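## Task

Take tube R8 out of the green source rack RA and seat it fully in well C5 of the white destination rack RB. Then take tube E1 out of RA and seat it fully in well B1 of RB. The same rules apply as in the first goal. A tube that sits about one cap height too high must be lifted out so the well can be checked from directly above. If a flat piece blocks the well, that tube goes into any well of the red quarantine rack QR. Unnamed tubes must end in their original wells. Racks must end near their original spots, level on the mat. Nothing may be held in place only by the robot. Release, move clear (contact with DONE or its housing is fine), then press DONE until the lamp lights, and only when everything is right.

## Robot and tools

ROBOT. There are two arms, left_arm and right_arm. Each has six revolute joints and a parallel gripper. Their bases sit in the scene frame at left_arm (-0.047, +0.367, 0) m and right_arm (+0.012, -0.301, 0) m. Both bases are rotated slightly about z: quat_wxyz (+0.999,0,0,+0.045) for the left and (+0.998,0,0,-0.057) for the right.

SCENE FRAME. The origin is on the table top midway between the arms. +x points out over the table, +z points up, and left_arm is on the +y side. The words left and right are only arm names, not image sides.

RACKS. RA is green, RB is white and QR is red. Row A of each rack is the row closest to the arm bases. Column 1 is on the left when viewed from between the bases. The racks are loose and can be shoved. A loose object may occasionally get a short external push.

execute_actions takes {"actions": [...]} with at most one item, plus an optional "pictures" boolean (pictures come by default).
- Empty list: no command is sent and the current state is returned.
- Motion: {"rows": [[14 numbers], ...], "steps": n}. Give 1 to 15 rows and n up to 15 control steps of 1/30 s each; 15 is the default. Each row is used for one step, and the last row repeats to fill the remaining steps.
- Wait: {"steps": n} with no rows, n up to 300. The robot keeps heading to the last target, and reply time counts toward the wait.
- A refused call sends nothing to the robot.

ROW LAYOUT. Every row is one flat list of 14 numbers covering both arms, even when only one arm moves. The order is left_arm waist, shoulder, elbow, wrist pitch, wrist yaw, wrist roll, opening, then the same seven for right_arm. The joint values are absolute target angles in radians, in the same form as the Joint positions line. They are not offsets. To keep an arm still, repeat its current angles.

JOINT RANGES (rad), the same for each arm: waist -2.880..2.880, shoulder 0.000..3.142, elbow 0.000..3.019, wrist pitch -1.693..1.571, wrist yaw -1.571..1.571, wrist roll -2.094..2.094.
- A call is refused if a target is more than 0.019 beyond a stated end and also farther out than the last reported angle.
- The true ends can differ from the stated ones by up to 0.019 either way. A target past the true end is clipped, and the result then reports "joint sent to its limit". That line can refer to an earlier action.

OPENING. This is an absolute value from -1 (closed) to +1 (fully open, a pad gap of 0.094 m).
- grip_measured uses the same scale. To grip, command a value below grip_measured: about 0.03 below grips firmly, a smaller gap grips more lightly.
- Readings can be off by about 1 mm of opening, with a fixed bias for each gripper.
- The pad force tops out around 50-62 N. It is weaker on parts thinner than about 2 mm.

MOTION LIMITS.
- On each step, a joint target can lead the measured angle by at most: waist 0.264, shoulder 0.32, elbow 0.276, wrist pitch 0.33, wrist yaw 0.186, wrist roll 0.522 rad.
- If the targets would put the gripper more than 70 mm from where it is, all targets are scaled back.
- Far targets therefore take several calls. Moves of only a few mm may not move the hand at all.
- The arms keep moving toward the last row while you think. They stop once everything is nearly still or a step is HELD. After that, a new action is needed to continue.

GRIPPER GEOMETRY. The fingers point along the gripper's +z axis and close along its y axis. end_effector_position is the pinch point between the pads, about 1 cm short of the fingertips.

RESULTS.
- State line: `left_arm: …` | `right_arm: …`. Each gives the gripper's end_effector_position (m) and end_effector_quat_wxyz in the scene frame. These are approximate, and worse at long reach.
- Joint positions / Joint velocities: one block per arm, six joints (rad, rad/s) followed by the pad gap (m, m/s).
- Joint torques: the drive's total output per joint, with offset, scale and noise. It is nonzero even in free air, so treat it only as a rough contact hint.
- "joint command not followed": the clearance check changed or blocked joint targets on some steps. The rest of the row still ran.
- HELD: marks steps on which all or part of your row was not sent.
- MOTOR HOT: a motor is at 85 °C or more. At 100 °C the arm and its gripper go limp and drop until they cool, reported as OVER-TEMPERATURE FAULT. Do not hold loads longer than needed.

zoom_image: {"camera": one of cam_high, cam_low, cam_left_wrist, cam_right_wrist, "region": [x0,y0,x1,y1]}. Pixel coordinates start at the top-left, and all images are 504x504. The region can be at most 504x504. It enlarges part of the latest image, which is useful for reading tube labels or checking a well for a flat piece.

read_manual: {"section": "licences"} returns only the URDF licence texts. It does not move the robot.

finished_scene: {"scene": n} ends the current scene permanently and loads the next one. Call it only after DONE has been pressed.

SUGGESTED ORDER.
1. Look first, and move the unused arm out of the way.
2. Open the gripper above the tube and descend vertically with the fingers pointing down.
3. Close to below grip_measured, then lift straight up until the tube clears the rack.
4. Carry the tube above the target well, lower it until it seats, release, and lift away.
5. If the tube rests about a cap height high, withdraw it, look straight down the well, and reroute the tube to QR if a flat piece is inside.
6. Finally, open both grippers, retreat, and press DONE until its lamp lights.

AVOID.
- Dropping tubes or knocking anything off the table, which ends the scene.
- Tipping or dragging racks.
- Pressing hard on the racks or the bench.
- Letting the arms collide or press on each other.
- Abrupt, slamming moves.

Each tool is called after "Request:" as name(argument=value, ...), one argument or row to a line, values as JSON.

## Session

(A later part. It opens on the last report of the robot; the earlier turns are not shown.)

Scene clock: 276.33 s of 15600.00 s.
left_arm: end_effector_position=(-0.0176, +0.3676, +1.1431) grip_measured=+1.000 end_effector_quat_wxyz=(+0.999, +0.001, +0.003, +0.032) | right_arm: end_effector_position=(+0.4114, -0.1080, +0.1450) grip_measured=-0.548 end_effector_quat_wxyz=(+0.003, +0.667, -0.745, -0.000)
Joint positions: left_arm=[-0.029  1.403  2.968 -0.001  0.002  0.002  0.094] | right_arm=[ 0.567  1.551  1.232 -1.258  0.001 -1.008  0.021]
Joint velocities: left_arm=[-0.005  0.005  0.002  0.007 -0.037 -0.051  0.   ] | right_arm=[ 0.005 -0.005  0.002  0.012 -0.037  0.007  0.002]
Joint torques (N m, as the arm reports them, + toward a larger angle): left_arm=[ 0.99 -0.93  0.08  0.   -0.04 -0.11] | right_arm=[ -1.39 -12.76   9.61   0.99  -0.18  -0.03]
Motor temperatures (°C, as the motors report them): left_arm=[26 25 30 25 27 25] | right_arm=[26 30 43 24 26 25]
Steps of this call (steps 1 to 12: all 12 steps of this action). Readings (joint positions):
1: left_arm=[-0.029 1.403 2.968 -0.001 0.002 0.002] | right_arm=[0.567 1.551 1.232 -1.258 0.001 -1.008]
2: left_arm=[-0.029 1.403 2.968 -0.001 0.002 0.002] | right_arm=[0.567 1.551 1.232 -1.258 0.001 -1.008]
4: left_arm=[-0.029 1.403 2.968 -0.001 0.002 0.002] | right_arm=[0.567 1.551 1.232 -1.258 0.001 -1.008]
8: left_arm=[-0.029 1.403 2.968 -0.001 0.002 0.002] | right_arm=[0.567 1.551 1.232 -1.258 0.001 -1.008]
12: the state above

Request:
execute_actions(
  actions=[
    {"rows":[[-0.016,1.40,2.97,0,0,-0.012,1,0.572,1.547,1.276,-1.255,0,-1.0,-0.578],[-0.016,1.40,2.97,0,0,-0.012,1,0.572,1.540,1.283,-1.266,0,-1.0,-0.578],[-0.016,1.40,2.97,0,0,-0.012,1,0.572,1.5316,1.2901,-1.2785,0,-1.0,-0.578],[-0.016,1.40,2.97,0,0,-0.012,1,0.572,1.5306,1.2924,-1.2819,0,-1.0,-0.578],[-0.016,1.40,2.97,0,0,-0.012,1,0.572,1.5293,1.2954,-1.2861,0,-1.0,-0.578],[-0.016,1.40,2.97,0,0,-0.012,1,0.572,1.5278,1.2989,-1.2911,0,-1.0,-0.578],[-0.016,1.40,2.97,0,0,-0.012,1,0.572,1.5261,1.3030,-1.2969,0,-1.0,-0.578],[-0.016,1.40,2.97,0,0,-0.012,1,0.572,1.5242,1.3077,-1.3034,0,-1.0,-0.578],[-0.016,1.40,2.97,0,0,-0.012,1,0.572,1.5222,1.3128,-1.3106,0,-1.0,-0.578],[-0.016,1.40,2.97,0,0,-0.012,1,0.572,1.5200,1.3185,-1.3185,0,-1.0,-0.578],[-0.016,1.40,2.97,0,0,-0.012,1,0.572,1.5178,1.3247,-1.3269,0,-1.0,-0.578],[-0.016,1.40,2.97,0,0,-0.012,1,0.572,1.5155,1.3313,-1.3358,0,-1.0,-0.578],[-0.016,1.40,2.97,0,0,-0.012,1,0.572,1.5131,1.3384,-1.3452,0,-1.0,-0.578],[-0.016,1.40,2.97,0,0,-0.012,1,0.572,1.5108,1.3459,-1.3551,0,-1.0,-0.578],[-0.016,1.40,2.97,0,0,-0.012,1,0.572,1.5084,1.3538,-1.3653,0,-1.0,-0.578]],"steps":15},
  ],
  pictures=false,
)

Request:
execute_actions(
  actions=[
    {"rows":[[-0.016,1.40,2.97,0,0,-0.012,1,0.572,1.5061,1.3621,-1.3759,0,-1.0,-0.578],[-0.016,1.40,2.97,0,0,-0.012,1,0.572,1.5038,1.3707,-1.3868,0,-1.0,-0.578],[-0.016,1.40,2.97,0,0,-0.012,1,0.572,1.5016,1.3797,-1.3980,0,-1.0,-0.578],[-0.016,1.40,2.97,0,0,-0.012,1,0.572,1.4995,1.3889,-1.4094,0,-1.0,-0.578],[-0.016,1.40,2.97,0,0,-0.012,1,0.572,1.4974,1.3984,-1.4209,0,-1.0,-0.578],[-0.016,1.40,2.97,0,0,-0.012,1,0.572,1.4955,1.4081,-1.4326,0,-1.0,-0.578],[-0.016,1.40,2.97,0,0,-0.012,1,0.572,1.4937,1.4180,-1.4443,0,-1.0,-0.578],[-0.016,1.40,2.97,0,0,-0.012,1,0.572,1.4921,1.4281,-1.4560,0,-1.0,-0.578],[-0.016,1.40,2.97,0,0,-0.012,1,0.572,1.4905,1.4383,-1.4677,0,-1.0,-0.578],[-0.016,1.40,2.97,0,0,-0.012,1,0.572,1.4891,1.4486,-1.4794,0,-1.0,-0.578],[-0.016,1.40,2.97,0,0,-0.012,1,0.572,1.4879,1.4589,-1.4909,0,-1.0,-0.578],[-0.016,1.40,2.97,0,0,-0.012,1,0.572,1.4868,1.4691,-1.5023,0,-1.0,-0.578],[-0.016,1.40,2.97,0,0,-0.012,1,0.572,1.4858,1.4793,-1.5135,0,-1.0,-0.578],[-0.016,1.40,2.97,0,0,-0.012,1,0.572,1.4850,1.4894,-1.5244,0,-1.0,-0.578],[-0.016,1.40,2.97,0,0,-0.012,1,0.572,1.4843,1.4993,-1.5350,0,-1.0,-0.578]],"steps":15},
  ],
  pictures=false,
)

Request:
execute_actions(
  actions=[
    {"rows":[[-0.016,1.40,2.97,0,0,-0.012,1,0.572,1.4838,1.5091,-1.5452,0,-1.0,-0.578],[-0.016,1.40,2.97,0,0,-0.012,1,0.572,1.4834,1.5185,-1.5551,0,-1.0,-0.578],[-0.016,1.40,2.97,0,0,-0.012,1,0.572,1.4830,1.5276,-1.5645,0,-1.0,-0.578],[-0.016,1.40,2.97,0,0,-0.012,1,0.572,1.4828,1.5363,-1.5734,0,-1.0,-0.578],[-0.016,1.40,2.97,0,0,-0.012,1,0.572,1.4826,1.5445,-1.5818,0,-1.0,-0.578],[-0.016,1.40,2.97,0,0,-0.012,1,0.572,1.4826,1.5522,-1.5897,0,-1.0,-0.578],[-0.016,1.40,2.97,0,0,-0.012,1,0.572,1.4826,1.5594,-1.5969,0,-1.0,-0.578],[-0.016,1.40,2.97,0,0,-0.012,1,0.572,1.4826,1.5660,-1.6034,0,-1.0,-0.578],[-0.016,1.40,2.97,0,0,-0.012,1,0.572,1.4826,1.5718,-1.6092,0,-1.0,-0.578],[-0.016,1.40,2.97,0,0,-0.012,1,0.572,1.4827,1.5769,-1.6142,0,-1.0,-0.578],[-0.016,1.40,2.97,0,0,-0.012,1,0.572,1.483,1.5812,-1.6184,0,-1.0,-0.578],[-0.016,1.40,2.97,0,0,-0.012,1,0.572,1.483,1.5847,-1.6218,0,-1.0,-0.578],[-0.016,1.40,2.97,0,0,-0.012,1,0.572,1.483,1.5872,-1.6243,0,-1.0,-0.578],[-0.016,1.40,2.97,0,0,-0.012,1,0.572,1.483,1.5888,-1.6258,0,-1.0,-0.578],[-0.016,1.40,2.97,0,0,-0.012,1,0.572,1.483,1.5893,-1.6263,0,-1.0,-0.578]],"steps":15},
  ],
)

Scene clock: 330.10 s of 15600.00 s.
left_arm: end_effector_position=(-0.0176, +0.3676, +1.1431) grip_measured=+1.000 end_effector_quat_wxyz=(+0.999, +0.001, +0.003, +0.032) | right_arm: end_effector_position=(+0.4107, -0.1083, +0.1681) grip_measured=-0.548 end_effector_quat_wxyz=(+0.008, +0.667, -0.745, -0.002)
Joint positions: left_arm=[-0.029  1.403  2.968 -0.001  0.002  0.002  0.094] | right_arm=[ 0.567  1.538  1.281 -1.33   0.001 -1.008  0.021]
Joint velocities: left_arm=[-0.005 -0.024  0.007 -0.007  0.037 -0.007  0.   ] | right_arm=[ 0.005 -0.083  0.212 -0.291 -0.051 -0.007 -0.   ]
Joint torques (N m, as the arm reports them, + toward a larger angle): left_arm=[ 1.17 -1.04 -0.02  0.06 -0.01 -0.13] | right_arm=[ -1.74 -14.69  11.31  -0.49  -0.14  -0.05]
Motor temperatures (°C, as the motors report them): left_arm=[26 25 29 25 27 25] | right_arm=[26 30 46 24 26 25]
Steps of this call (steps 1 to 15: the robot went on to your last target; steps 16 to 90: nothing new was sent; then 50.27 s passed at rest; steps 91 to 105: all 15 steps of this action). Readings (joint positions):
91: left_arm=[-0.029 1.403 2.968 -0.001 0.002 0.002] | right_arm=[0.567 1.551 1.232 -1.258 0.001 -1.008]
92: left_arm=[-0.029 1.403 2.968 -0.001 0.002 0.002] | right_arm=[0.567 1.551 1.232 -1.258 0.001 -1.008]
94: left_arm=[-0.029 1.403 2.968 -0.001 0.002 0.002] | right_arm=[0.567 1.551 1.233 -1.261 0.001 -1.008]
98: left_arm=[-0.029 1.403 2.968 -0.001 0.002 0.002] | right_arm=[0.567 1.550 1.241 -1.276 0.001 -1.008]
105: the state above

Scene clock: 330.60 s of 15600.00 s.
left_arm: end_effector_position=(-0.0176, +0.3676, +1.1431) grip_measured=+1.000 end_effector_quat_wxyz=(+0.999, +0.001, +0.003, +0.032) | right_arm: end_effector_position=(+0.4114, -0.1080, +0.2355) grip_measured=-0.548 end_effector_quat_wxyz=(+0.005, +0.667, -0.745, -0.001)
Joint positions: left_arm=[-0.029  1.403  2.968 -0.001  0.002  0.002  0.094] | right_arm=[ 0.567  1.506  1.423 -1.498  0.001 -1.008  0.021]
Joint velocities: left_arm=[ 0.005  0.005 -0.007 -0.012 -0.051  0.051  0.   ] | right_arm=[-0.005 -0.015  0.291 -0.33  -0.007  0.007 -0.001]
Joint torques (N m, as the arm reports them, + toward a larger angle): left_arm=[ 0.98 -0.88 -0.02  0.06  0.01 -0.13] | right_arm=[ -1.78 -14.82  11.47  -0.22  -0.19  -0.05]
Motor temperatures (°C, as the motors report them): left_arm=[26 25 29 25 27 25] | right_arm=[26 30 46 24 26 25]
Steps of this call (steps 1 to 15: all 15 steps of this action). Readings (joint positions):
1: left_arm=[-0.029 1.403 2.968 -0.001 0.002 0.002] | right_arm=[0.567 1.535 1.288 -1.340 0.001 -1.008]
2: left_arm=[-0.029 1.403 2.968 -0.001 0.002 0.002] | right_arm=[0.567 1.532 1.296 -1.350 0.001 -1.008]
4: left_arm=[-0.029 1.403 2.968 -0.001 0.002 0.002] | right_arm=[0.567 1.526 1.313 -1.372 0.001 -1.008]
8: left_arm=[-0.029 1.403 2.968 -0.001 0.002 0.002] | right_arm=[0.567 1.516 1.352 -1.417 0.001 -1.008]
15: the state above

Scene clock: 331.10 s of 15600.00 s.
left_arm: end_effector_position=(-0.0176, +0.3676, +1.1431) grip_measured=+1.000 end_effector_quat_wxyz=(+0.999, +0.001, +0.003, +0.032) | right_arm: end_effector_position=(+0.4111, -0.1081, +0.2785) grip_measured=-0.548 end_effector_quat_wxyz=(+0.003, +0.667, -0.745, -0.001)
Joint positions: left_arm=[-0.029  1.403  2.968 -0.001  0.002  0.002  0.094] | right_arm=[ 0.567  1.5    1.53  -1.607  0.001 -1.008  0.021]
Joint velocities: left_arm=[-0.015 -0.005  0.002 -0.002  0.037  0.007  0.   ] | right_arm=[-0.005  0.005  0.061 -0.042  0.051 -0.066  0.   ]
Joint torques (N m, as the arm reports them, + toward a larger angle): left_arm=[ 0.87 -1.08 -0.05  0.18 -0.01 -0.09] | right_arm=[ -1.67 -14.82  11.35  -0.45  -0.17  -0.05]
Motor temperatures (°C, as the motors report them): left_arm=[26 25 29 25 27 25] | right_arm=[26 30 46 24 26 25]
Steps of this call (steps 1 to 15: all 15 steps of this action). Readings (joint positions):
1: left_arm=[-0.029 1.403 2.968 -0.001 0.002 0.002] | right_arm=[0.567 1.505 1.433 -1.508 0.001 -1.008]
2: left_arm=[-0.029 1.403 2.968 -0.001 0.002 0.002] | right_arm=[0.567 1.504 1.443 -1.519 0.001 -1.008]
4: left_arm=[-0.029 1.403 2.968 -0.001 0.002 0.002] | right_arm=[0.567 1.503 1.462 -1.539 0.001 -1.008]
8: left_arm=[-0.029 1.403 2.968 -0.001 0.002 0.002] | right_arm=[0.567 1.502 1.496 -1.573 0.001 -1.008]
15: the state above

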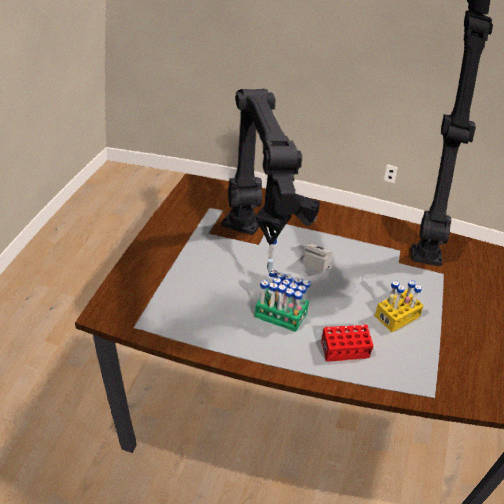

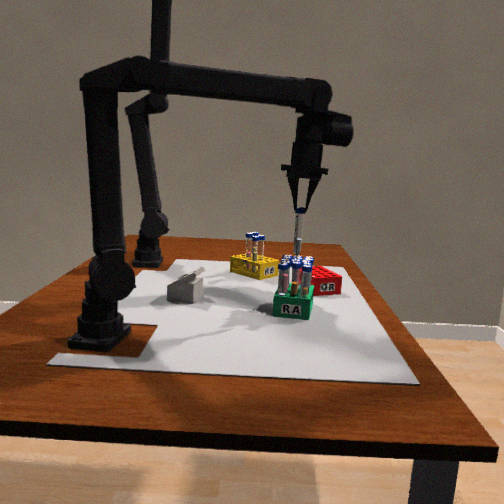

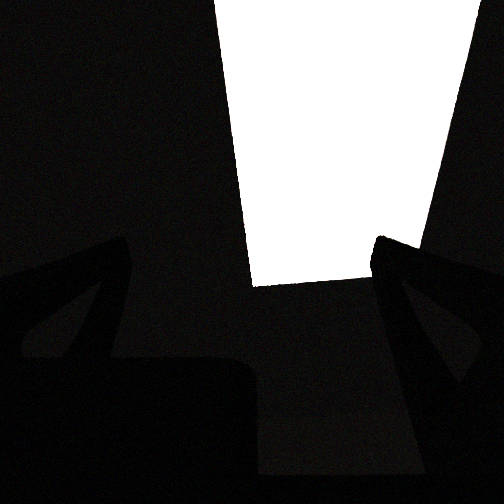

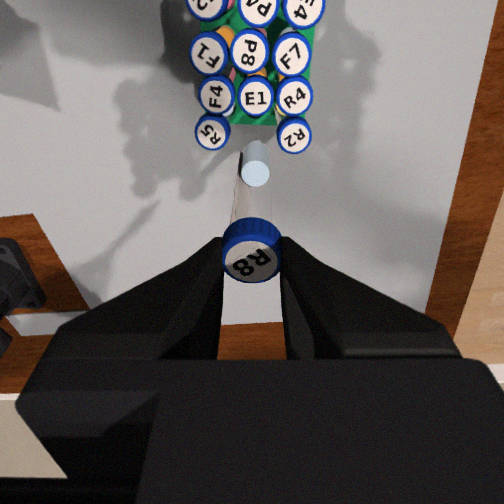

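Request:
execute_actions(
  actions=[
    {"rows":[[-0.016,1.40,2.97,0,0,-0.012,1,0.574,1.490,1.5893,-1.6263,0,-1.0,-0.578],[-0.016,1.40,2.97,0,0,-0.012,1,0.5788,1.498,1.5898,-1.6264,0,-1.0014,-0.578],[-0.016,1.40,2.97,0,0,-0.012,1,0.5809,1.506,1.5907,-1.6268,0,-1.0031,-0.578],[-0.016,1.40,2.97,0,0,-0.012,1,0.5838,1.5135,1.5920,-1.6274,0,-1.0053,-0.578],[-0.016,1.40,2.97,0,0,-0.012,1,0.5875,1.5144,1.5937,-1.6282,0,-1.0083,-0.578],[-0.016,1.40,2.97,0,0,-0.012,1,0.5920,1.5155,1.5958,-1.6292,0,-1.0118,-0.578],[-0.016,1.40,2.97,0,0,-0.012,1,0.5971,1.5170,1.5984,-1.6302,0,-1.0159,-0.578],[-0.016,1.40,2.97,0,0,-0.012,1,0.6030,1.5187,1.6014,-1.6314,0,-1.0205,-0.578],[-0.016,1.40,2.97,0,0,-0.012,1,0.6095,1.5207,1.6048,-1.6327,0,-1.0256,-0.578],[-0.016,1.40,2.97,0,0,-0.012,1,0.6166,1.5231,1.6088,-1.6342,0,-1.0312,-0.578],[-0.016,1.40,2.97,0,0,-0.012,1,0.6243,1.5260,1.6132,-1.6357,0,-1.0373,-0.578],[-0.016,1.40,2.97,0,0,-0.012,1,0.6325,1.5293,1.6182,-1.6373,0,-1.0438,-0.578],[-0.016,1.40,2.97,0,0,-0.012,1,0.6413,1.5330,1.6238,-1.6390,0,-1.0507,-0.578],[-0.016,1.40,2.97,0,0,-0.012,1,0.6506,1.5373,1.6300,-1.6408,0,-1.0581,-0.578],[-0.016,1.40,2.97,0,0,-0.012,1,0.6605,1.5422,1.6368,-1.6426,0,-1.0658,-0.578]],"steps":15},
  ],
  pictures=false,
)

Request:
execute_actions(
  actions=[
    {"rows":[[-0.016,1.40,2.97,0,0,-0.012,1,0.6707,1.5476,1.6443,-1.6444,0,-1.0738,-0.578],[-0.016,1.40,2.97,0,0,-0.012,1,0.6813,1.5536,1.6524,-1.6463,0,-1.0822,-0.578],[-0.016,1.40,2.97,0,0,-0.012,1,0.6923,1.5604,1.6613,-1.6482,0,-1.0909,-0.578],[-0.016,1.40,2.97,0,0,-0.012,1,0.7037,1.5678,1.6709,-1.6502,0,-1.0999,-0.578],[-0.016,1.40,2.97,0,0,-0.012,1,0.7155,1.5759,1.6812,-1.6521,0,-1.1092,-0.578],[-0.016,1.40,2.97,0,0,-0.012,1,0.7275,1.5847,1.6922,-1.6541,0,-1.1186,-0.578],[-0.016,1.40,2.97,0,0,-0.012,1,0.7397,1.5943,1.7039,-1.6560,0,-1.1283,-0.578],[-0.016,1.40,2.97,0,0,-0.012,1,0.7523,1.6046,1.7165,-1.6579,0,-1.1382,-0.578],[-0.016,1.40,2.97,0,0,-0.012,1,0.7650,1.6157,1.7298,-1.6598,0,-1.1482,-0.578],[-0.016,1.40,2.97,0,0,-0.012,1,0.7779,1.6275,1.7438,-1.6616,0,-1.1584,-0.578],[-0.016,1.40,2.97,0,0,-0.012,1,0.7909,1.6401,1.7585,-1.6634,0,-1.1687,-0.578],[-0.016,1.40,2.97,0,0,-0.012,1,0.8041,1.6535,1.7740,-1.6652,0,-1.1791,-0.578],[-0.016,1.40,2.97,0,0,-0.012,1,0.8174,1.6675,1.7902,-1.6669,0,-1.1895,-0.578],[-0.016,1.40,2.97,0,0,-0.012,1,0.8307,1.6822,1.8070,-1.6686,0,-1.2000,-0.578],[-0.016,1.40,2.97,0,0,-0.012,1,0.8440,1.6977,1.8244,-1.6702,0,-1.2105,-0.578]],"steps":15},
  ],
  pictures=false,
)

Request:
execute_actions(
  actions=[
    {"rows":[[-0.016,1.40,2.97,0,0,-0.012,1,0.8574,1.7138,1.8425,-1.6717,0,-1.2210,-0.578],[-0.016,1.40,2.97,0,0,-0.012,1,0.8706,1.7304,1.8611,-1.6731,0,-1.2315,-0.578],[-0.016,1.40,2.97,0,0,-0.012,1,0.8839,1.7477,1.8802,-1.6745,0,-1.2419,-0.578],[-0.016,1.40,2.97,0,0,-0.012,1,0.8971,1.7655,1.8998,-1.6759,0,-1.2523,-0.578],[-0.016,1.40,2.97,0,0,-0.012,1,0.9101,1.7837,1.9197,-1.6771,0,-1.2626,-0.578],[-0.016,1.40,2.97,0,0,-0.012,1,0.9230,1.8024,1.9401,-1.6783,0,-1.2728,-0.578],[-0.016,1.40,2.97,0,0,-0.012,1,0.9357,1.8214,1.9606,-1.6794,0,-1.2828,-0.578],[-0.016,1.40,2.97,0,0,-0.012,1,0.9483,1.8407,1.9815,-1.6804,0,-1.2927,-0.578],[-0.016,1.40,2.97,0,0,-0.012,1,0.9605,1.8600,2.0023,-1.6813,0,-1.3024,-0.578],[-0.016,1.40,2.97,0,0,-0.012,1,0.9725,1.8796,2.0232,-1.6822,0,-1.3118,-0.578],[-0.016,1.40,2.97,0,0,-0.012,1,0.9843,1.8992,2.0441,-1.6830,0,-1.3211,-0.578],[-0.016,1.40,2.97,0,0,-0.012,1,0.9957,1.9187,2.0649,-1.6837,0,-1.3301,-0.578],[-0.016,1.40,2.97,0,0,-0.012,1,1.0067,1.9381,2.0854,-1.6844,0,-1.3388,-0.578],[-0.016,1.40,2.97,0,0,-0.012,1,1.0173,1.9571,2.1056,-1.6850,0,-1.3472,-0.578],[-0.016,1.40,2.97,0,0,-0.012,1,1.0275,1.9758,2.1252,-1.6855,0,-1.3552,-0.578]],"steps":15},
  ],
  pictures=false,
)

Request:
execute_actions(
  actions=[
    {"rows":[[-0.016,1.40,2.97,0,0,-0.012,1,1.0374,1.9941,2.1445,-1.6860,0,-1.3629,-0.578],[-0.016,1.40,2.97,0,0,-0.012,1,1.0467,2.0118,2.1631,-1.6864,0,-1.3703,-0.578],[-0.016,1.40,2.97,0,0,-0.012,1,1.0555,2.0288,2.1809,-1.6868,0,-1.3772,-0.578],[-0.016,1.40,2.97,0,0,-0.012,1,1.0637,2.0451,2.1980,-1.6871,0,-1.3837,-0.578],[-0.016,1.40,2.97,0,0,-0.012,1,1.0714,2.0605,2.2140,-1.6874,0,-1.3898,-0.578],[-0.016,1.40,2.97,0,0,-0.012,1,1.0785,2.0748,2.2289,-1.6876,0,-1.3954,-0.578],[-0.016,1.40,2.97,0,0,-0.012,1,1.0850,2.0881,2.2428,-1.6878,0,-1.4005,-0.578],[-0.016,1.40,2.97,0,0,-0.012,1,1.0909,2.1002,2.2553,-1.6880,0,-1.4051,-0.578],[-0.016,1.40,2.97,0,0,-0.012,1,1.0960,2.1110,2.2666,-1.6882,0,-1.4092,-0.578],[-0.016,1.40,2.97,0,0,-0.012,1,1.1005,2.1204,2.2763,-1.6883,0,-1.4127,-0.578],[-0.016,1.40,2.97,0,0,-0.012,1,1.1042,2.1283,2.2845,-1.6884,0,-1.4157,-0.578],[-0.016,1.40,2.97,0,0,-0.012,1,1.1071,2.1344,2.2909,-1.6884,0,-1.4179,-0.578],[-0.016,1.40,2.97,0,0,-0.012,1,1.1092,2.1390,2.2956,-1.6885,0,-1.4196,-0.578],[-0.016,1.40,2.97,0,0,-0.012,1,1.1106,2.1418,2.2985,-1.6885,0,-1.4207,-0.578],[-0.016,1.40,2.97,0,0,-0.012,1,1.111,2.1428,2.2995,-1.6885,0,-1.421,-0.578]],"steps":15},
  ],
  pictures=false,
)

Request:
execute_actions(
  actions=[
    {"steps":12},
  ],
)

Scene clock: 368.77 s of 15600.00 s.
left_arm: end_effector_position=(-0.0176, +0.3676, +1.1431) grip_measured=+1.000 end_effector_quat_wxyz=(+0.999, +0.001, +0.003, +0.032) | right_arm: end_effector_position=(+0.4044, -0.0811, +0.2846) grip_measured=-0.548 end_effector_quat_wxyz=(+0.003, +0.697, -0.717, -0.000)
Joint positions: left_arm=[-0.029  1.403  2.968 -0.001  0.002  0.002  0.094] | right_arm=[ 0.628  1.518  1.566 -1.625  0.001 -1.029  0.021]
Joint velocities: left_arm=[ 0.005 -0.005 -0.017 -0.002  0.081  0.095  0.   ] | right_arm=[ 0.288  0.112  0.183 -0.056 -0.007 -0.183  0.   ]
Joint torques (N m, as the arm reports them, + toward a larger angle): left_arm=[ 1.23 -1.13  0.06  0.07 -0.02 -0.12] | right_arm=[ -1.01 -11.33  11.77  -0.29  -0.17  -0.24]
Motor temperatures (°C, as the motors report them): left_arm=[26 25 29 25 27 25] | right_arm=[26 31 49 24 26 25]
Steps of this call (steps 1 to 15: the robot went on to your last target; steps 16 to 90: nothing new was sent; then 34.17 s passed at rest; steps 91 to 105: all 15 steps of this action). Readings (joint positions):
91: left_arm=[-0.029 1.403 2.968 -0.001 0.002 0.002] | right_arm=[0.567 1.500 1.532 -1.611 0.001 -1.008]
92: left_arm=[-0.029 1.403 2.968 -0.001 0.002 0.002] | right_arm=[0.567 1.500 1.532 -1.611 0.001 -1.008]
94: left_arm=[-0.029 1.403 2.968 -0.001 0.002 0.002] | right_arm=[0.568 1.500 1.532 -1.611 0.001 -1.008]
98: left_arm=[-0.029 1.403 2.968 -0.001 0.002 0.002] | right_arm=[0.576 1.501 1.535 -1.614 0.001 -1.008]
105: the state above

Scene clock: 369.27 s of 15600.00 s.
left_arm: end_effector_position=(-0.0176, +0.3676, +1.1431) grip_measured=+1.000 end_effector_quat_wxyz=(+0.999, +0.001, +0.003, +0.032) | right_arm: end_effector_position=(+0.3994, +0.0184, +0.2887) grip_measured=-0.548 end_effector_quat_wxyz=(-0.002, +0.797, -0.604, +0.001)
Joint positions: left_arm=[-0.029  1.403  2.968 -0.001  0.002  0.002  0.094] | right_arm=[ 0.806  1.653  1.738 -1.652  0.001 -1.154  0.021]
Joint velocities: left_arm=[-0.005 -0.005  0.012 -0.002  0.022  0.007  0.   ] | right_arm=[ 0.386  0.435  0.481 -0.032 -0.051 -0.242 -0.001]
Joint torques (N m, as the arm reports them, + toward a larger angle): left_arm=[ 0.97 -1.22 -0.07  0.   -0.03 -0.11] | right_arm=[ -0.67 -14.01  11.46  -0.42  -0.17  -0.26]
Motor temperatures (°C, as the motors report them): left_arm=[26 25 29 25 27 25] | right_arm=[26 31 49 24 26 25]
Steps of this call (steps 1 to 15: all 15 steps of this action). Readings (joint positions):
1: left_arm=[-0.029 1.403 2.968 -0.001 0.002 0.002] | right_arm=[0.638 1.522 1.572 -1.626 0.001 -1.035]
2: left_arm=[-0.029 1.403 2.968 -0.001 0.002 0.002] | right_arm=[0.648 1.527 1.579 -1.628 0.001 -1.041]
4: left_arm=[-0.029 1.403 2.968 -0.001 0.002 0.002] | right_arm=[0.670 1.539 1.596 -1.631 0.001 -1.055]
8: left_arm=[-0.029 1.403 2.968 -0.001 0.002 0.002] | right_arm=[0.717 1.570 1.637 -1.639 0.001 -1.088]
15: the state above

Scene clock: 369.77 s of 15600.00 s.
left_arm: end_effector_position=(-0.0176, +0.3676, +1.1431) grip_measured=+1.000 end_effector_quat_wxyz=(+0.999, +0.001, +0.003, +0.032) | right_arm: end_effector_position=(+0.3932, +0.1614, +0.2572) grip_measured=-0.548 end_effector_quat_wxyz=(-0.005, +0.888, -0.460, +0.001)
Joint positions: left_arm=[-0.029  1.403  2.968 -0.001  0.002  0.002  0.094] | right_arm=[ 0.998  1.926  2.034 -1.668  0.001 -1.303  0.021]
Joint velocities: left_arm=[-0.005 -0.005 -0.007 -0.022  0.007  0.007  0.   ] | right_arm=[ 0.327  0.571  0.569 -0.022 -0.022 -0.286 -0.001]
Joint torques (N m, as the arm reports them, + toward a larger angle): left_arm=[ 0.91 -1.23 -0.07  0.01 -0.02 -0.11] | right_arm=[ -1.21 -18.11  11.57  -0.49  -0.19  -0.28]
Motor temperatures (°C, as the motors report them): left_arm=[26 25 29 25 27 25] | right_arm=[26 31 49 24 26 25]
Steps of this call (steps 1 to 15: all 15 steps of this action). Readings (joint positions):
1: left_arm=[-0.029 1.403 2.968 -0.001 0.002 0.002] | right_arm=[0.820 1.668 1.755 -1.654 0.001 -1.164]
2: left_arm=[-0.029 1.403 2.968 -0.001 0.002 0.002] | right_arm=[0.834 1.684 1.772 -1.655 0.001 -1.174]
4: left_arm=[-0.029 1.403 2.968 -0.001 0.002 0.002] | right_arm=[0.860 1.716 1.810 -1.658 0.001 -1.195]
8: left_arm=[-0.029 1.403 2.968 -0.001 0.002 0.002] | right_arm=[0.913 1.788 1.889 -1.663 0.001 -1.236]
15: the state above

Scene clock: 370.27 s of 15600.00 s.
left_arm: end_effector_position=(-0.0176, +0.3676, +1.1431) grip_measured=+1.000 end_effector_quat_wxyz=(+0.999, +0.001, +0.003, +0.032) | right_arm: end_effector_position=(+0.3744, +0.2506, +0.2063) grip_measured=-0.548 end_effector_quat_wxyz=(+0.002, +0.930, -0.368, -0.000)
Joint positions: left_arm=[-0.029  1.403  2.968 -0.001  0.002  0.002  0.094] | right_arm=[ 1.106  2.132  2.229 -1.672  0.001 -1.396  0.021]
Joint velocities: left_arm=[-0.005  0.015  0.002  0.007 -0.007  0.051  0.   ] | right_arm=[ 0.044  0.112  0.095  0.002 -0.022 -0.154  0.   ]
Joint torques (N m, as the arm reports them, + toward a larger angle): left_arm=[ 1.38 -1.07  0.04  0.15 -0.02 -0.09] | right_arm=[ -2.2  -21.34  11.92  -0.65  -0.19  -0.28]
Motor temperatures (°C, as the motors report them): left_arm=[26 25 29 25 27 25] | right_arm=[26 31 49 24 26 25]
Steps of this call (steps 1 to 15: all 15 steps of this action). Readings (joint positions):
1: left_arm=[-0.029 1.403 2.968 -0.001 0.002 0.002] | right_arm=[1.009 1.945 2.053 -1.669 0.001 -1.312]
2: left_arm=[-0.029 1.403 2.968 -0.001 0.002 0.002] | right_arm=[1.020 1.964 2.073 -1.669 0.001 -1.321]
4: left_arm=[-0.029 1.403 2.968 -0.001 0.002 0.002] | right_arm=[1.039 2.001 2.109 -1.670 0.001 -1.337]
8: left_arm=[-0.029 1.403 2.968 -0.001 0.002 0.002] | right_arm=[1.073 2.065 2.171 -1.671 0.001 -1.365]
15: the state above

Scene clock: 370.67 s of 15600.00 s.
left_arm: end_effector_position=(-0.0176, +0.3676, +1.1431) grip_measured=+1.000 end_effector_quat_wxyz=(+0.999, +0.001, +0.003, +0.032) | right_arm: end_effector_position=(+0.3745, +0.2535, +0.2076) grip_measured=-0.548 end_effector_quat_wxyz=(-0.001, +0.932, -0.362, +0.001)
Joint positions: left_arm=[-0.029  1.403  2.968 -0.001  0.002  0.002  0.094] | right_arm=[ 1.108  2.137  2.241 -1.673  0.001 -1.407  0.021]
Joint velocities: left_arm=[-0.005 -0.005  0.012  0.017  0.022 -0.037  0.   ] | right_arm=[-0.005 -0.015  0.007  0.007  0.037 -0.022  0.001]
Joint torques (N m, as the arm reports them, + toward a larger angle): left_arm=[ 0.9  -0.92 -0.04 -0.14 -0.03 -0.13] | right_arm=[ -1.76 -21.58  11.55  -0.55  -0.18  -0.25]
Motor temperatures (°C, as the motors report them): left_arm=[26 25 29 25 27 25] | right_arm=[26 31 49 24 26 25]
Steps of this call (steps 1 to 12: the robot went on to your last target). Readings (joint positions):
1: left_arm=[-0.029 1.403 2.968 -0.001 0.002 0.002] | right_arm=[1.107 2.135 2.231 -1.672 0.001 -1.398]
2: left_arm=[-0.029 1.403 2.968 -0.001 0.002 0.002] | right_arm=[1.108 2.136 2.232 -1.672 0.001 -1.400]
4: left_arm=[-0.029 1.403 2.968 -0.001 0.002 0.002] | right_arm=[1.108 2.137 2.232 -1.672 0.001 -1.403]
8: left_arm=[-0.029 1.403 2.968 -0.001 0.002 0.002] | right_arm=[1.108 2.137 2.239 -1.673 0.001 -1.406]
12: the state above

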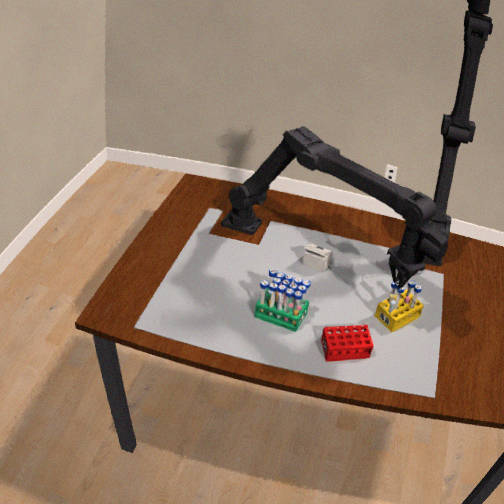

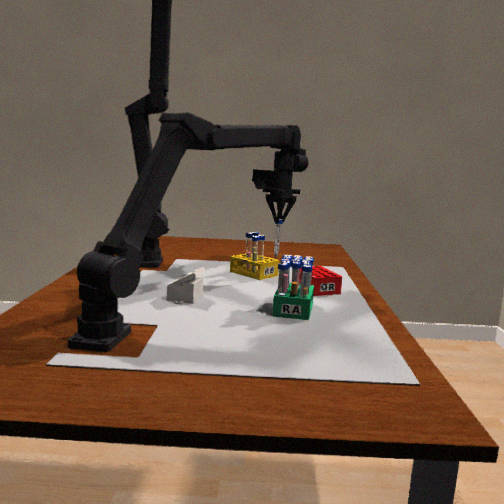

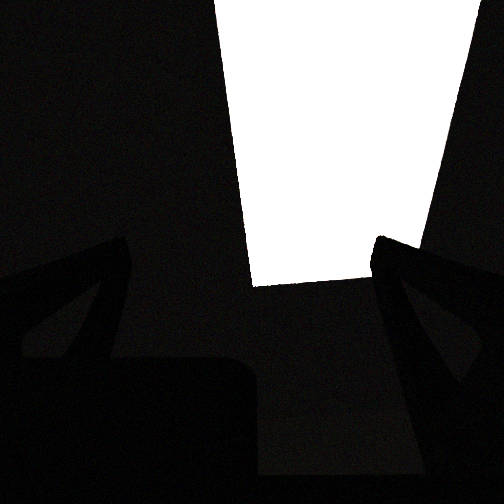

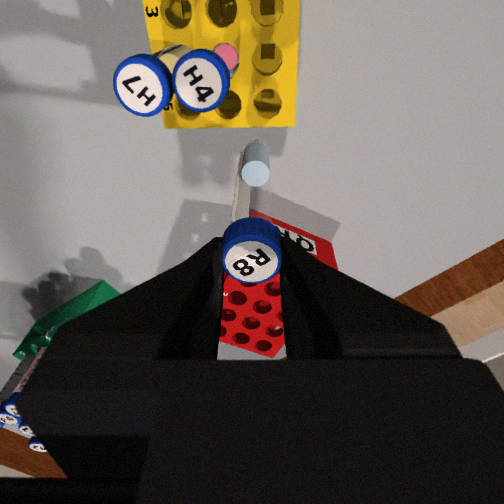

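Request:
zoom_image(
  camera="cam_right_wrist",
  region=[170, 0, 340, 200],
)

Region (170, 0, 340, 200) of cam_right_wrist's 504x504 image, scaled by 2.520, with more detail than that image has; it fills the left 428 columns of this view, and the rest is white.

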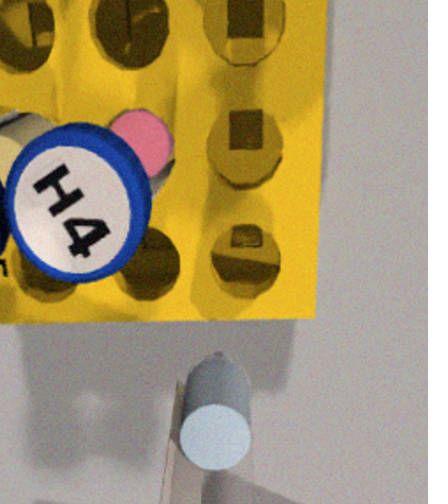

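Request:
zoom_image(
  camera="cam_low",
  region=[225, 185, 325, 290],
)

Region (225, 185, 325, 290) of cam_low's 504x504 image, scaled by 4.800, with more detail than that image has; it fills the left 480 columns of this view, and the rest is white.

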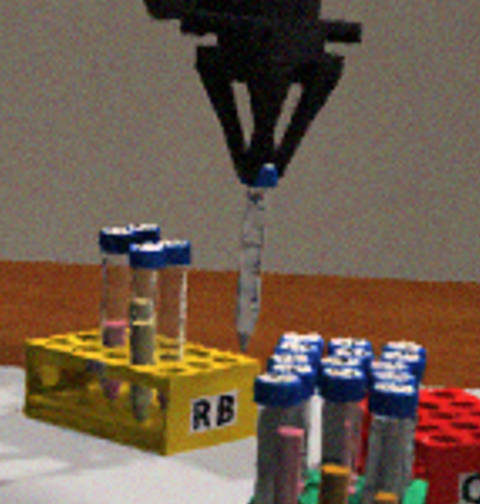

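Request:
execute_actions(
  actions=[
    {"rows":[[-0.016,1.40,2.97,0,0,-0.012,1,1.114,2.145,2.300,-1.6885,0,-1.415,-0.578],[-0.016,1.40,2.97,0,0,-0.012,1,1.117,2.147,2.301,-1.6885,0,-1.415,-0.578],[-0.016,1.40,2.97,0,0,-0.012,1,1.119,2.149,2.3025,-1.6885,0,-1.415,-0.578],[-0.016,1.40,2.97,0,0,-0.012,1,1.1205,2.151,2.304,-1.6885,0,-1.415,-0.578],[-0.016,1.40,2.97,0,0,-0.012,1,1.122,2.153,2.306,-1.6885,0,-1.415,-0.578],[-0.016,1.40,2.97,0,0,-0.012,1,1.1235,2.155,2.308,-1.6885,0,-1.415,-0.578],[-0.016,1.40,2.97,0,0,-0.012,1,1.125,2.157,2.310,-1.6885,0,-1.415,-0.578],[-0.016,1.40,2.97,0,0,-0.012,1,1.1265,2.159,2.312,-1.6885,0,-1.415,-0.578],[-0.016,1.40,2.97,0,0,-0.012,1,1.128,2.161,2.314,-1.6885,0,-1.415,-0.578],[-0.016,1.40,2.97,0,0,-0.012,1,1.1295,2.163,2.316,-1.6885,0,-1.415,-0.578],[-0.016,1.40,2.97,0,0,-0.012,1,1.131,2.165,2.318,-1.6885,0,-1.415,-0.578],[-0.016,1.40,2.97,0,0,-0.012,1,1.1325,2.167,2.320,-1.6885,0,-1.415,-0.578],[-0.016,1.40,2.97,0,0,-0.012,1,1.134,2.169,2.322,-1.6885,0,-1.415,-0.578],[-0.016,1.40,2.97,0,0,-0.012,1,1.1355,2.171,2.324,-1.6885,0,-1.415,-0.578],[-0.016,1.40,2.97,0,0,-0.012,1,1.137,2.173,2.326,-1.6885,0,-1.415,-0.578]],"steps":15},
  ],
  pictures=false,
)

Request:
execute_actions(
  actions=[
    {"rows":[[-0.016,1.40,2.97,0,0,-0.012,1,1.1385,2.175,2.328,-1.6885,0,-1.415,-0.578],[-0.016,1.40,2.97,0,0,-0.012,1,1.140,2.177,2.330,-1.6885,0,-1.415,-0.578],[-0.016,1.40,2.97,0,0,-0.012,1,1.1415,2.179,2.332,-1.6885,0,-1.415,-0.578],[-0.016,1.40,2.97,0,0,-0.012,1,1.143,2.181,2.3335,-1.6885,0,-1.415,-0.578],[-0.016,1.40,2.97,0,0,-0.012,1,1.144,2.183,2.335,-1.6885,0,-1.415,-0.578],[-0.016,1.40,2.97,0,0,-0.012,1,1.145,2.185,2.336,-1.6885,0,-1.415,-0.578],[-0.016,1.40,2.97,0,0,-0.012,1,1.1456,2.1865,2.3366,-1.6885,0,-1.415,-0.578],[-0.016,1.40,2.97,0,0,-0.012,1,1.1456,2.188,2.3366,-1.6885,0,-1.415,-0.578]],"steps":15},
  ],
)

Scene clock: 404.13 s of 15600.00 s.
left_arm: end_effector_position=(-0.0176, +0.3676, +1.1431) grip_measured=+1.000 end_effector_quat_wxyz=(+0.999, +0.001, +0.003, +0.032) | right_arm: end_effector_position=(+0.3709, +0.2625, +0.2096) grip_measured=-0.548 end_effector_quat_wxyz=(-0.007, +0.934, -0.356, +0.002)
Joint positions: left_arm=[-0.029  1.403  2.968 -0.001  0.002  0.002  0.094] | right_arm=[ 1.12   2.147  2.264 -1.673  0.001 -1.408  0.021]
Joint velocities: left_arm=[-0.005 -0.015 -0.002 -0.007 -0.066  0.037  0.   ] | right_arm=[ 0.054  0.054  0.066 -0.032  0.066 -0.037  0.   ]
Joint torques (N m, as the arm reports them, + toward a larger angle): left_arm=[ 0.97 -1.47 -0.03 -0.02 -0.01 -0.16] | right_arm=[ -0.84 -20.28  11.38  -0.48  -0.19  -0.21]
Motor temperatures (°C, as the motors report them): left_arm=[26 25 29 25 27 25] | right_arm=[26 33 50 24 26 25]
Steps of this call (steps 1 to 30: the robot went on to your last target; steps 31 to 90: nothing new was sent; then 29.97 s passed at rest; steps 91 to 105: all 15 steps of this action). Readings (joint positions):
91: left_arm=[-0.029 1.403 2.968 -0.001 0.002 0.002] | right_arm=[1.108 2.137 2.241 -1.673 0.001 -1.408]
92: left_arm=[-0.029 1.403 2.968 -0.001 0.002 0.002] | right_arm=[1.108 2.137 2.241 -1.673 0.001 -1.408]
94: left_arm=[-0.029 1.403 2.968 -0.001 0.002 0.002] | right_arm=[1.108 2.137 2.241 -1.673 0.001 -1.408]
98: left_arm=[-0.029 1.403 2.968 -0.001 0.002 0.002] | right_arm=[1.109 2.138 2.247 -1.673 0.001 -1.408]
105: the state above

Scene clock: 404.63 s of 15600.00 s.
left_arm: end_effector_position=(-0.0176, +0.3676, +1.1431) grip_measured=+1.000 end_effector_quat_wxyz=(+0.999, +0.001, +0.003, +0.032) | right_arm: end_effector_position=(+0.3634, +0.2722, +0.1969) grip_measured=-0.548 end_effector_quat_wxyz=(+0.000, +0.937, -0.348, +0.000)
Joint positions: left_arm=[-0.029  1.403  2.968 -0.001  0.002  0.002  0.094] | right_arm=[ 1.137  2.174  2.276 -1.673  0.001 -1.408  0.021]
Joint velocities: left_arm=[-0.015 -0.015  0.002  0.002 -0.007  0.081  0.   ] | right_arm=[-0.015  0.005 -0.017 -0.002 -0.007  0.037  0.001]
Joint torques (N m, as the arm reports them, + toward a larger angle): left_arm=[ 0.87 -1.28 -0.09  0.03  0.01 -0.09] | right_arm=[ -1.43 -21.33  11.59  -0.5   -0.18  -0.21]
Motor temperatures (°C, as the motors report them): left_arm=[26 25 29 25 27 25] | right_arm=[26 33 50 24 26 25]
Steps of this call (steps 1 to 15: all 15 steps of this action). Readings (joint positions):
1: left_arm=[-0.029 1.403 2.968 -0.001 0.002 0.002] | right_arm=[1.122 2.149 2.266 -1.673 0.001 -1.408]
2: left_arm=[-0.029 1.403 2.968 -0.001 0.002 0.002] | right_arm=[1.124 2.152 2.268 -1.673 0.001 -1.408]
4: left_arm=[-0.029 1.403 2.968 -0.001 0.002 0.002] | right_arm=[1.128 2.156 2.271 -1.673 0.001 -1.408]
8: left_arm=[-0.029 1.403 2.968 -0.001 0.002 0.002] | right_arm=[1.135 2.166 2.276 -1.673 0.001 -1.408]
15: the state above

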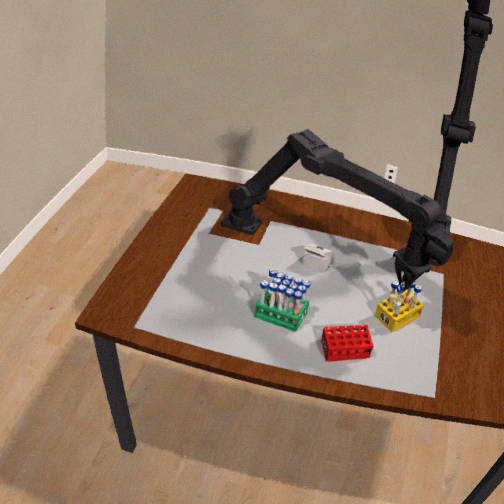

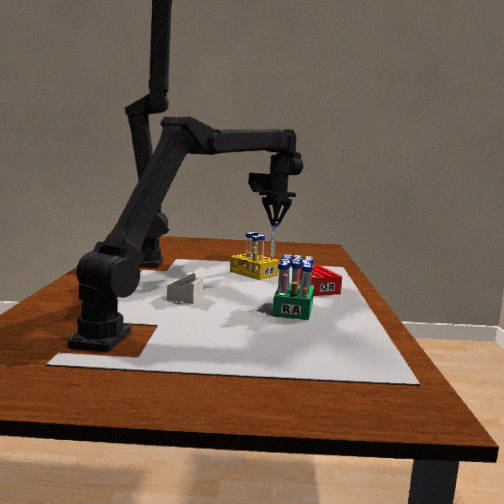

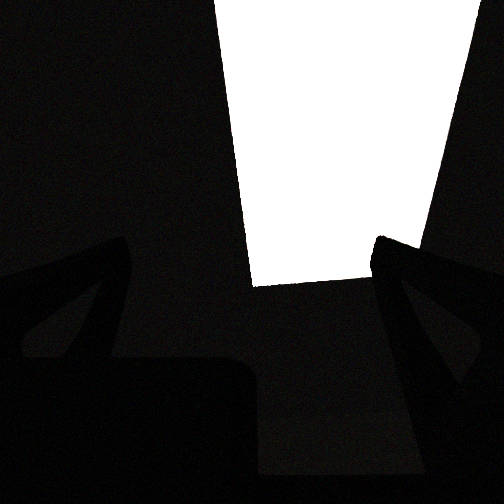

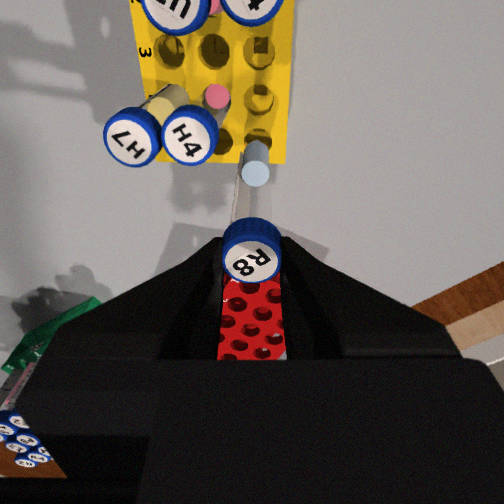

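Request:
zoom_image(
  camera="cam_right_wrist",
  region=[195, 70, 315, 200],
)

Region (195, 70, 315, 200) of cam_right_wrist's 504x504 image, scaled by 3.877, with more detail than that image has; it fills the left 465 columns of this view, and the rest is white.

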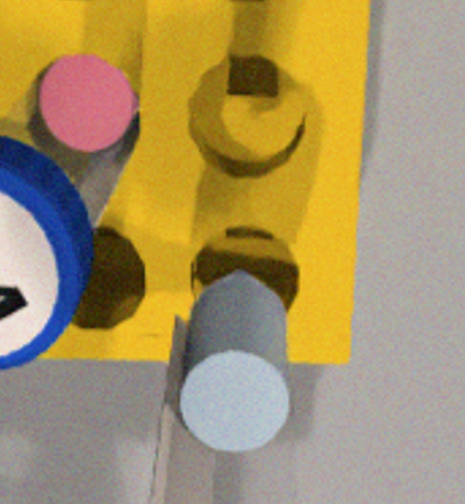

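Request:
execute_actions(
  actions=[
    {"rows":[[-0.016,1.40,2.97,0,0,-0.012,1,1.140,2.182,2.320,-1.680,0,-1.415,-0.578],[-0.016,1.40,2.97,0,0,-0.012,1,1.140,2.182,2.303,-1.672,0,-1.415,-0.578],[-0.016,1.40,2.97,0,0,-0.012,1,1.140,2.182,2.287,-1.664,0,-1.415,-0.578],[-0.016,1.40,2.97,0,0,-0.012,1,1.140,2.182,2.274,-1.657,0,-1.415,-0.578],[-0.016,1.40,2.97,0,0,-0.012,1,1.140,2.182,2.272,-1.656,0,-1.415,-0.578],[-0.016,1.40,2.97,0,0,-0.012,1,1.140,2.182,2.270,-1.654,0,-1.415,-0.578],[-0.016,1.40,2.97,0,0,-0.012,1,1.140,2.182,2.2675,-1.6515,0,-1.415,-0.578],[-0.016,1.40,2.97,0,0,-0.012,1,1.140,2.182,2.265,-1.649,0,-1.415,-0.578],[-0.016,1.40,2.97,0,0,-0.012,1,1.140,2.182,2.262,-1.646,0,-1.415,-0.578],[-0.016,1.40,2.97,0,0,-0.012,1,1.140,2.182,2.259,-1.643,0,-1.415,-0.578],[-0.016,1.40,2.97,0,0,-0.012,1,1.140,2.182,2.256,-1.640,0,-1.415,-0.578],[-0.016,1.40,2.97,0,0,-0.012,1,1.140,2.182,2.253,-1.637,0,-1.415,-0.578],[-0.016,1.40,2.97,0,0,-0.012,1,1.140,2.182,2.250,-1.634,0,-1.415,-0.578],[-0.016,1.40,2.97,0,0,-0.012,1,1.140,2.182,2.247,-1.631,0,-1.415,-0.578],[-0.016,1.40,2.97,0,0,-0.012,1,1.140,2.182,2.244,-1.628,0,-1.415,-0.578]],"steps":15},
  ],
  pictures=false,
)

Request:
execute_actions(
  actions=[
    {"rows":[[-0.016,1.40,2.97,0,0,-0.012,1,1.140,2.182,2.241,-1.625,0,-1.415,-0.578],[-0.016,1.40,2.97,0,0,-0.012,1,1.140,2.182,2.238,-1.622,0,-1.415,-0.578],[-0.016,1.40,2.97,0,0,-0.012,1,1.140,2.182,2.235,-1.619,0,-1.415,-0.578],[-0.016,1.40,2.97,0,0,-0.012,1,1.140,2.182,2.232,-1.616,0,-1.415,-0.578],[-0.016,1.40,2.97,0,0,-0.012,1,1.140,2.182,2.229,-1.613,0,-1.415,-0.578],[-0.016,1.40,2.97,0,0,-0.012,1,1.140,2.182,2.226,-1.610,0,-1.415,-0.578],[-0.016,1.40,2.97,0,0,-0.012,1,1.140,2.182,2.223,-1.607,0,-1.415,-0.578],[-0.016,1.40,2.97,0,0,-0.012,1,1.140,2.182,2.2205,-1.6045,0,-1.415,-0.578],[-0.016,1.40,2.97,0,0,-0.012,1,1.140,2.182,2.218,-1.602,0,-1.415,-0.578],[-0.016,1.40,2.97,0,0,-0.012,1,1.140,2.182,2.2165,-1.6005,0,-1.415,-0.578],[-0.016,1.40,2.97,0,0,-0.012,1,1.140,2.182,2.2155,-1.5995,0,-1.415,-0.578]],"steps":15},
  ],
)

Scene clock: 419.67 s of 15600.00 s.
left_arm: end_effector_position=(-0.0176, +0.3676, +1.1431) grip_measured=+1.000 end_effector_quat_wxyz=(+0.999, +0.001, +0.003, +0.032) | right_arm: end_effector_position=(+0.3640, +0.2731, +0.1888) grip_measured=-0.548 end_effector_quat_wxyz=(-0.001, +0.937, -0.348, +0.000)
Joint positions: left_arm=[-0.029  1.403  2.968 -0.001  0.002  0.002  0.094] | right_arm=[ 1.137  2.174  2.255 -1.65   0.001 -1.408  0.021]
Joint velocities: left_arm=[-0.005 -0.005  0.007  0.037 -0.081  0.051  0.   ] | right_arm=[-0.005 -0.005 -0.11   0.076 -0.007 -0.007 -0.001]
Joint torques (N m, as the arm reports them, + toward a larger angle): left_arm=[ 0.67 -0.8  -0.03 -0.02 -0.03 -0.14] | right_arm=[ -1.96 -21.72   7.16   1.07  -0.19  -0.21]
Motor temperatures (°C, as the motors report them): left_arm=[26 25 29 25 27 25] | right_arm=[26 33 50 24 26 25]
Steps of this call (steps 1 to 15: the robot went on to your last target; steps 16 to 90: nothing new was sent; then 11.53 s passed at rest; steps 91 to 105: all 15 steps of this action). Readings (joint positions):
91: left_arm=[-0.029 1.403 2.968 -0.001 0.002 0.002] | right_arm=[1.137 2.174 2.276 -1.673 0.001 -1.408]
92: left_arm=[-0.029 1.403 2.968 -0.001 0.002 0.002] | right_arm=[1.137 2.174 2.276 -1.673 0.001 -1.408]
94: left_arm=[-0.029 1.403 2.968 -0.001 0.002 0.002] | right_arm=[1.137 2.174 2.276 -1.673 0.001 -1.408]
98: left_arm=[-0.029 1.403 2.968 -0.001 0.002 0.002] | right_arm=[1.137 2.174 2.275 -1.669 0.001 -1.408]
105: the state above

Scene clock: 420.17 s of 15600.00 s.
left_arm: end_effector_position=(-0.0176, +0.3676, +1.1431) grip_measured=+1.000 end_effector_quat_wxyz=(+0.999, +0.001, +0.003, +0.032) | right_arm: end_effector_position=(+0.3643, +0.2736, +0.1754) grip_measured=-0.548 end_effector_quat_wxyz=(-0.000, +0.937, -0.348, +0.000)
Joint positions: left_arm=[-0.029  1.403  2.968 -0.001  0.002  0.002  0.094] | right_arm=[ 1.137  2.174  2.219 -1.616  0.001 -1.408  0.021]
Joint velocities: left_arm=[-0.015 -0.015  0.002  0.007 -0.095 -0.022  0.   ] | right_arm=[-0.015 -0.005 -0.007  0.022  0.007 -0.022  0.   ]
Joint torques (N m, as the arm reports them, + toward a larger angle): left_arm=[ 1.03 -1.18 -0.06 -0.05 -0.02 -0.1 ] | right_arm=[ -1.83 -21.7    7.     1.19  -0.19  -0.21]
Motor temperatures (°C, as the motors report them): left_arm=[26 25 29 25 27 25] | right_arm=[26 33 50 24 26 25]
Steps of this call (steps 1 to 15: all 15 steps of this action). Readings (joint positions):
1: left_arm=[-0.029 1.403 2.968 -0.001 0.002 0.002] | right_arm=[1.137 2.174 2.251 -1.647 0.001 -1.408]
2: left_arm=[-0.029 1.403 2.968 -0.001 0.002 0.002] | right_arm=[1.137 2.174 2.248 -1.644 0.001 -1.408]
4: left_arm=[-0.029 1.403 2.968 -0.001 0.002 0.002] | right_arm=[1.137 2.174 2.242 -1.638 0.001 -1.408]
8: left_arm=[-0.029 1.403 2.968 -0.001 0.002 0.002] | right_arm=[1.137 2.174 2.230 -1.627 0.001 -1.408]
15: the state above

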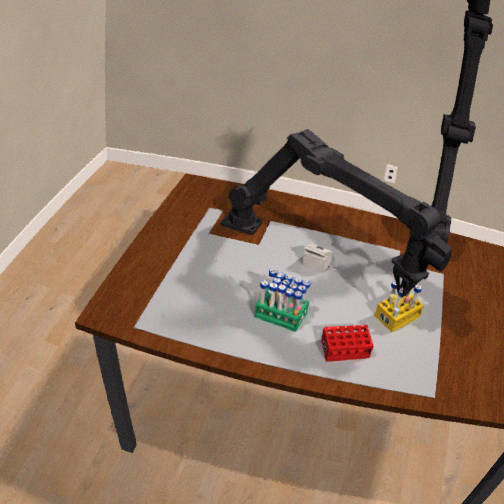

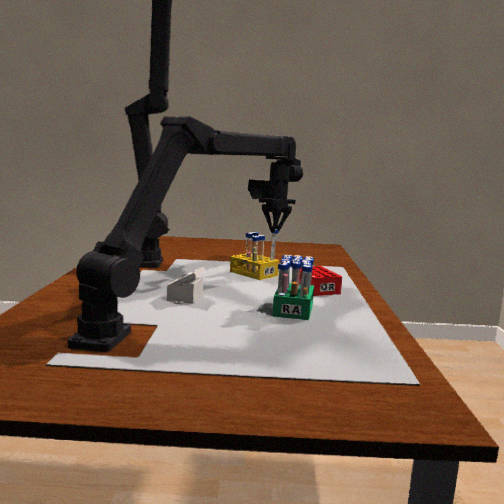

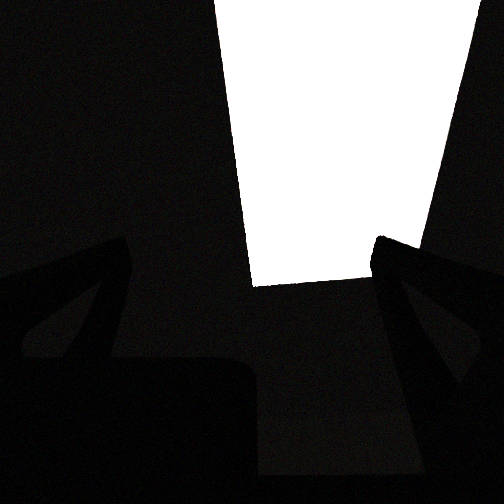

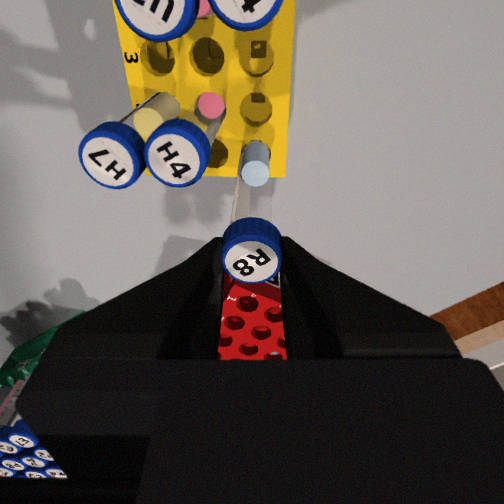

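Request:
zoom_image(
  camera="cam_right_wrist",
  region=[195, 80, 315, 210],
)

Region (195, 80, 315, 210) of cam_right_wrist's 504x504 image, scaled by 3.877, with more detail than that image has; it fills the left 465 columns of this view, and the rest is white.

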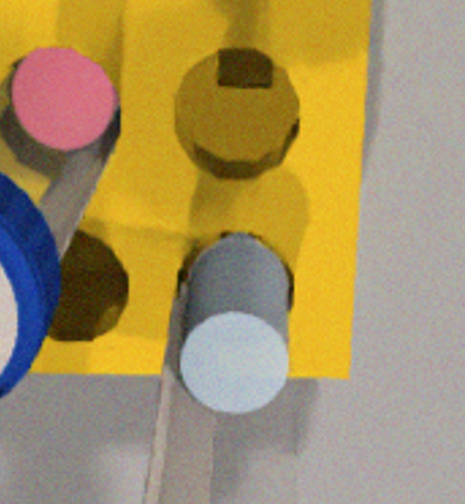

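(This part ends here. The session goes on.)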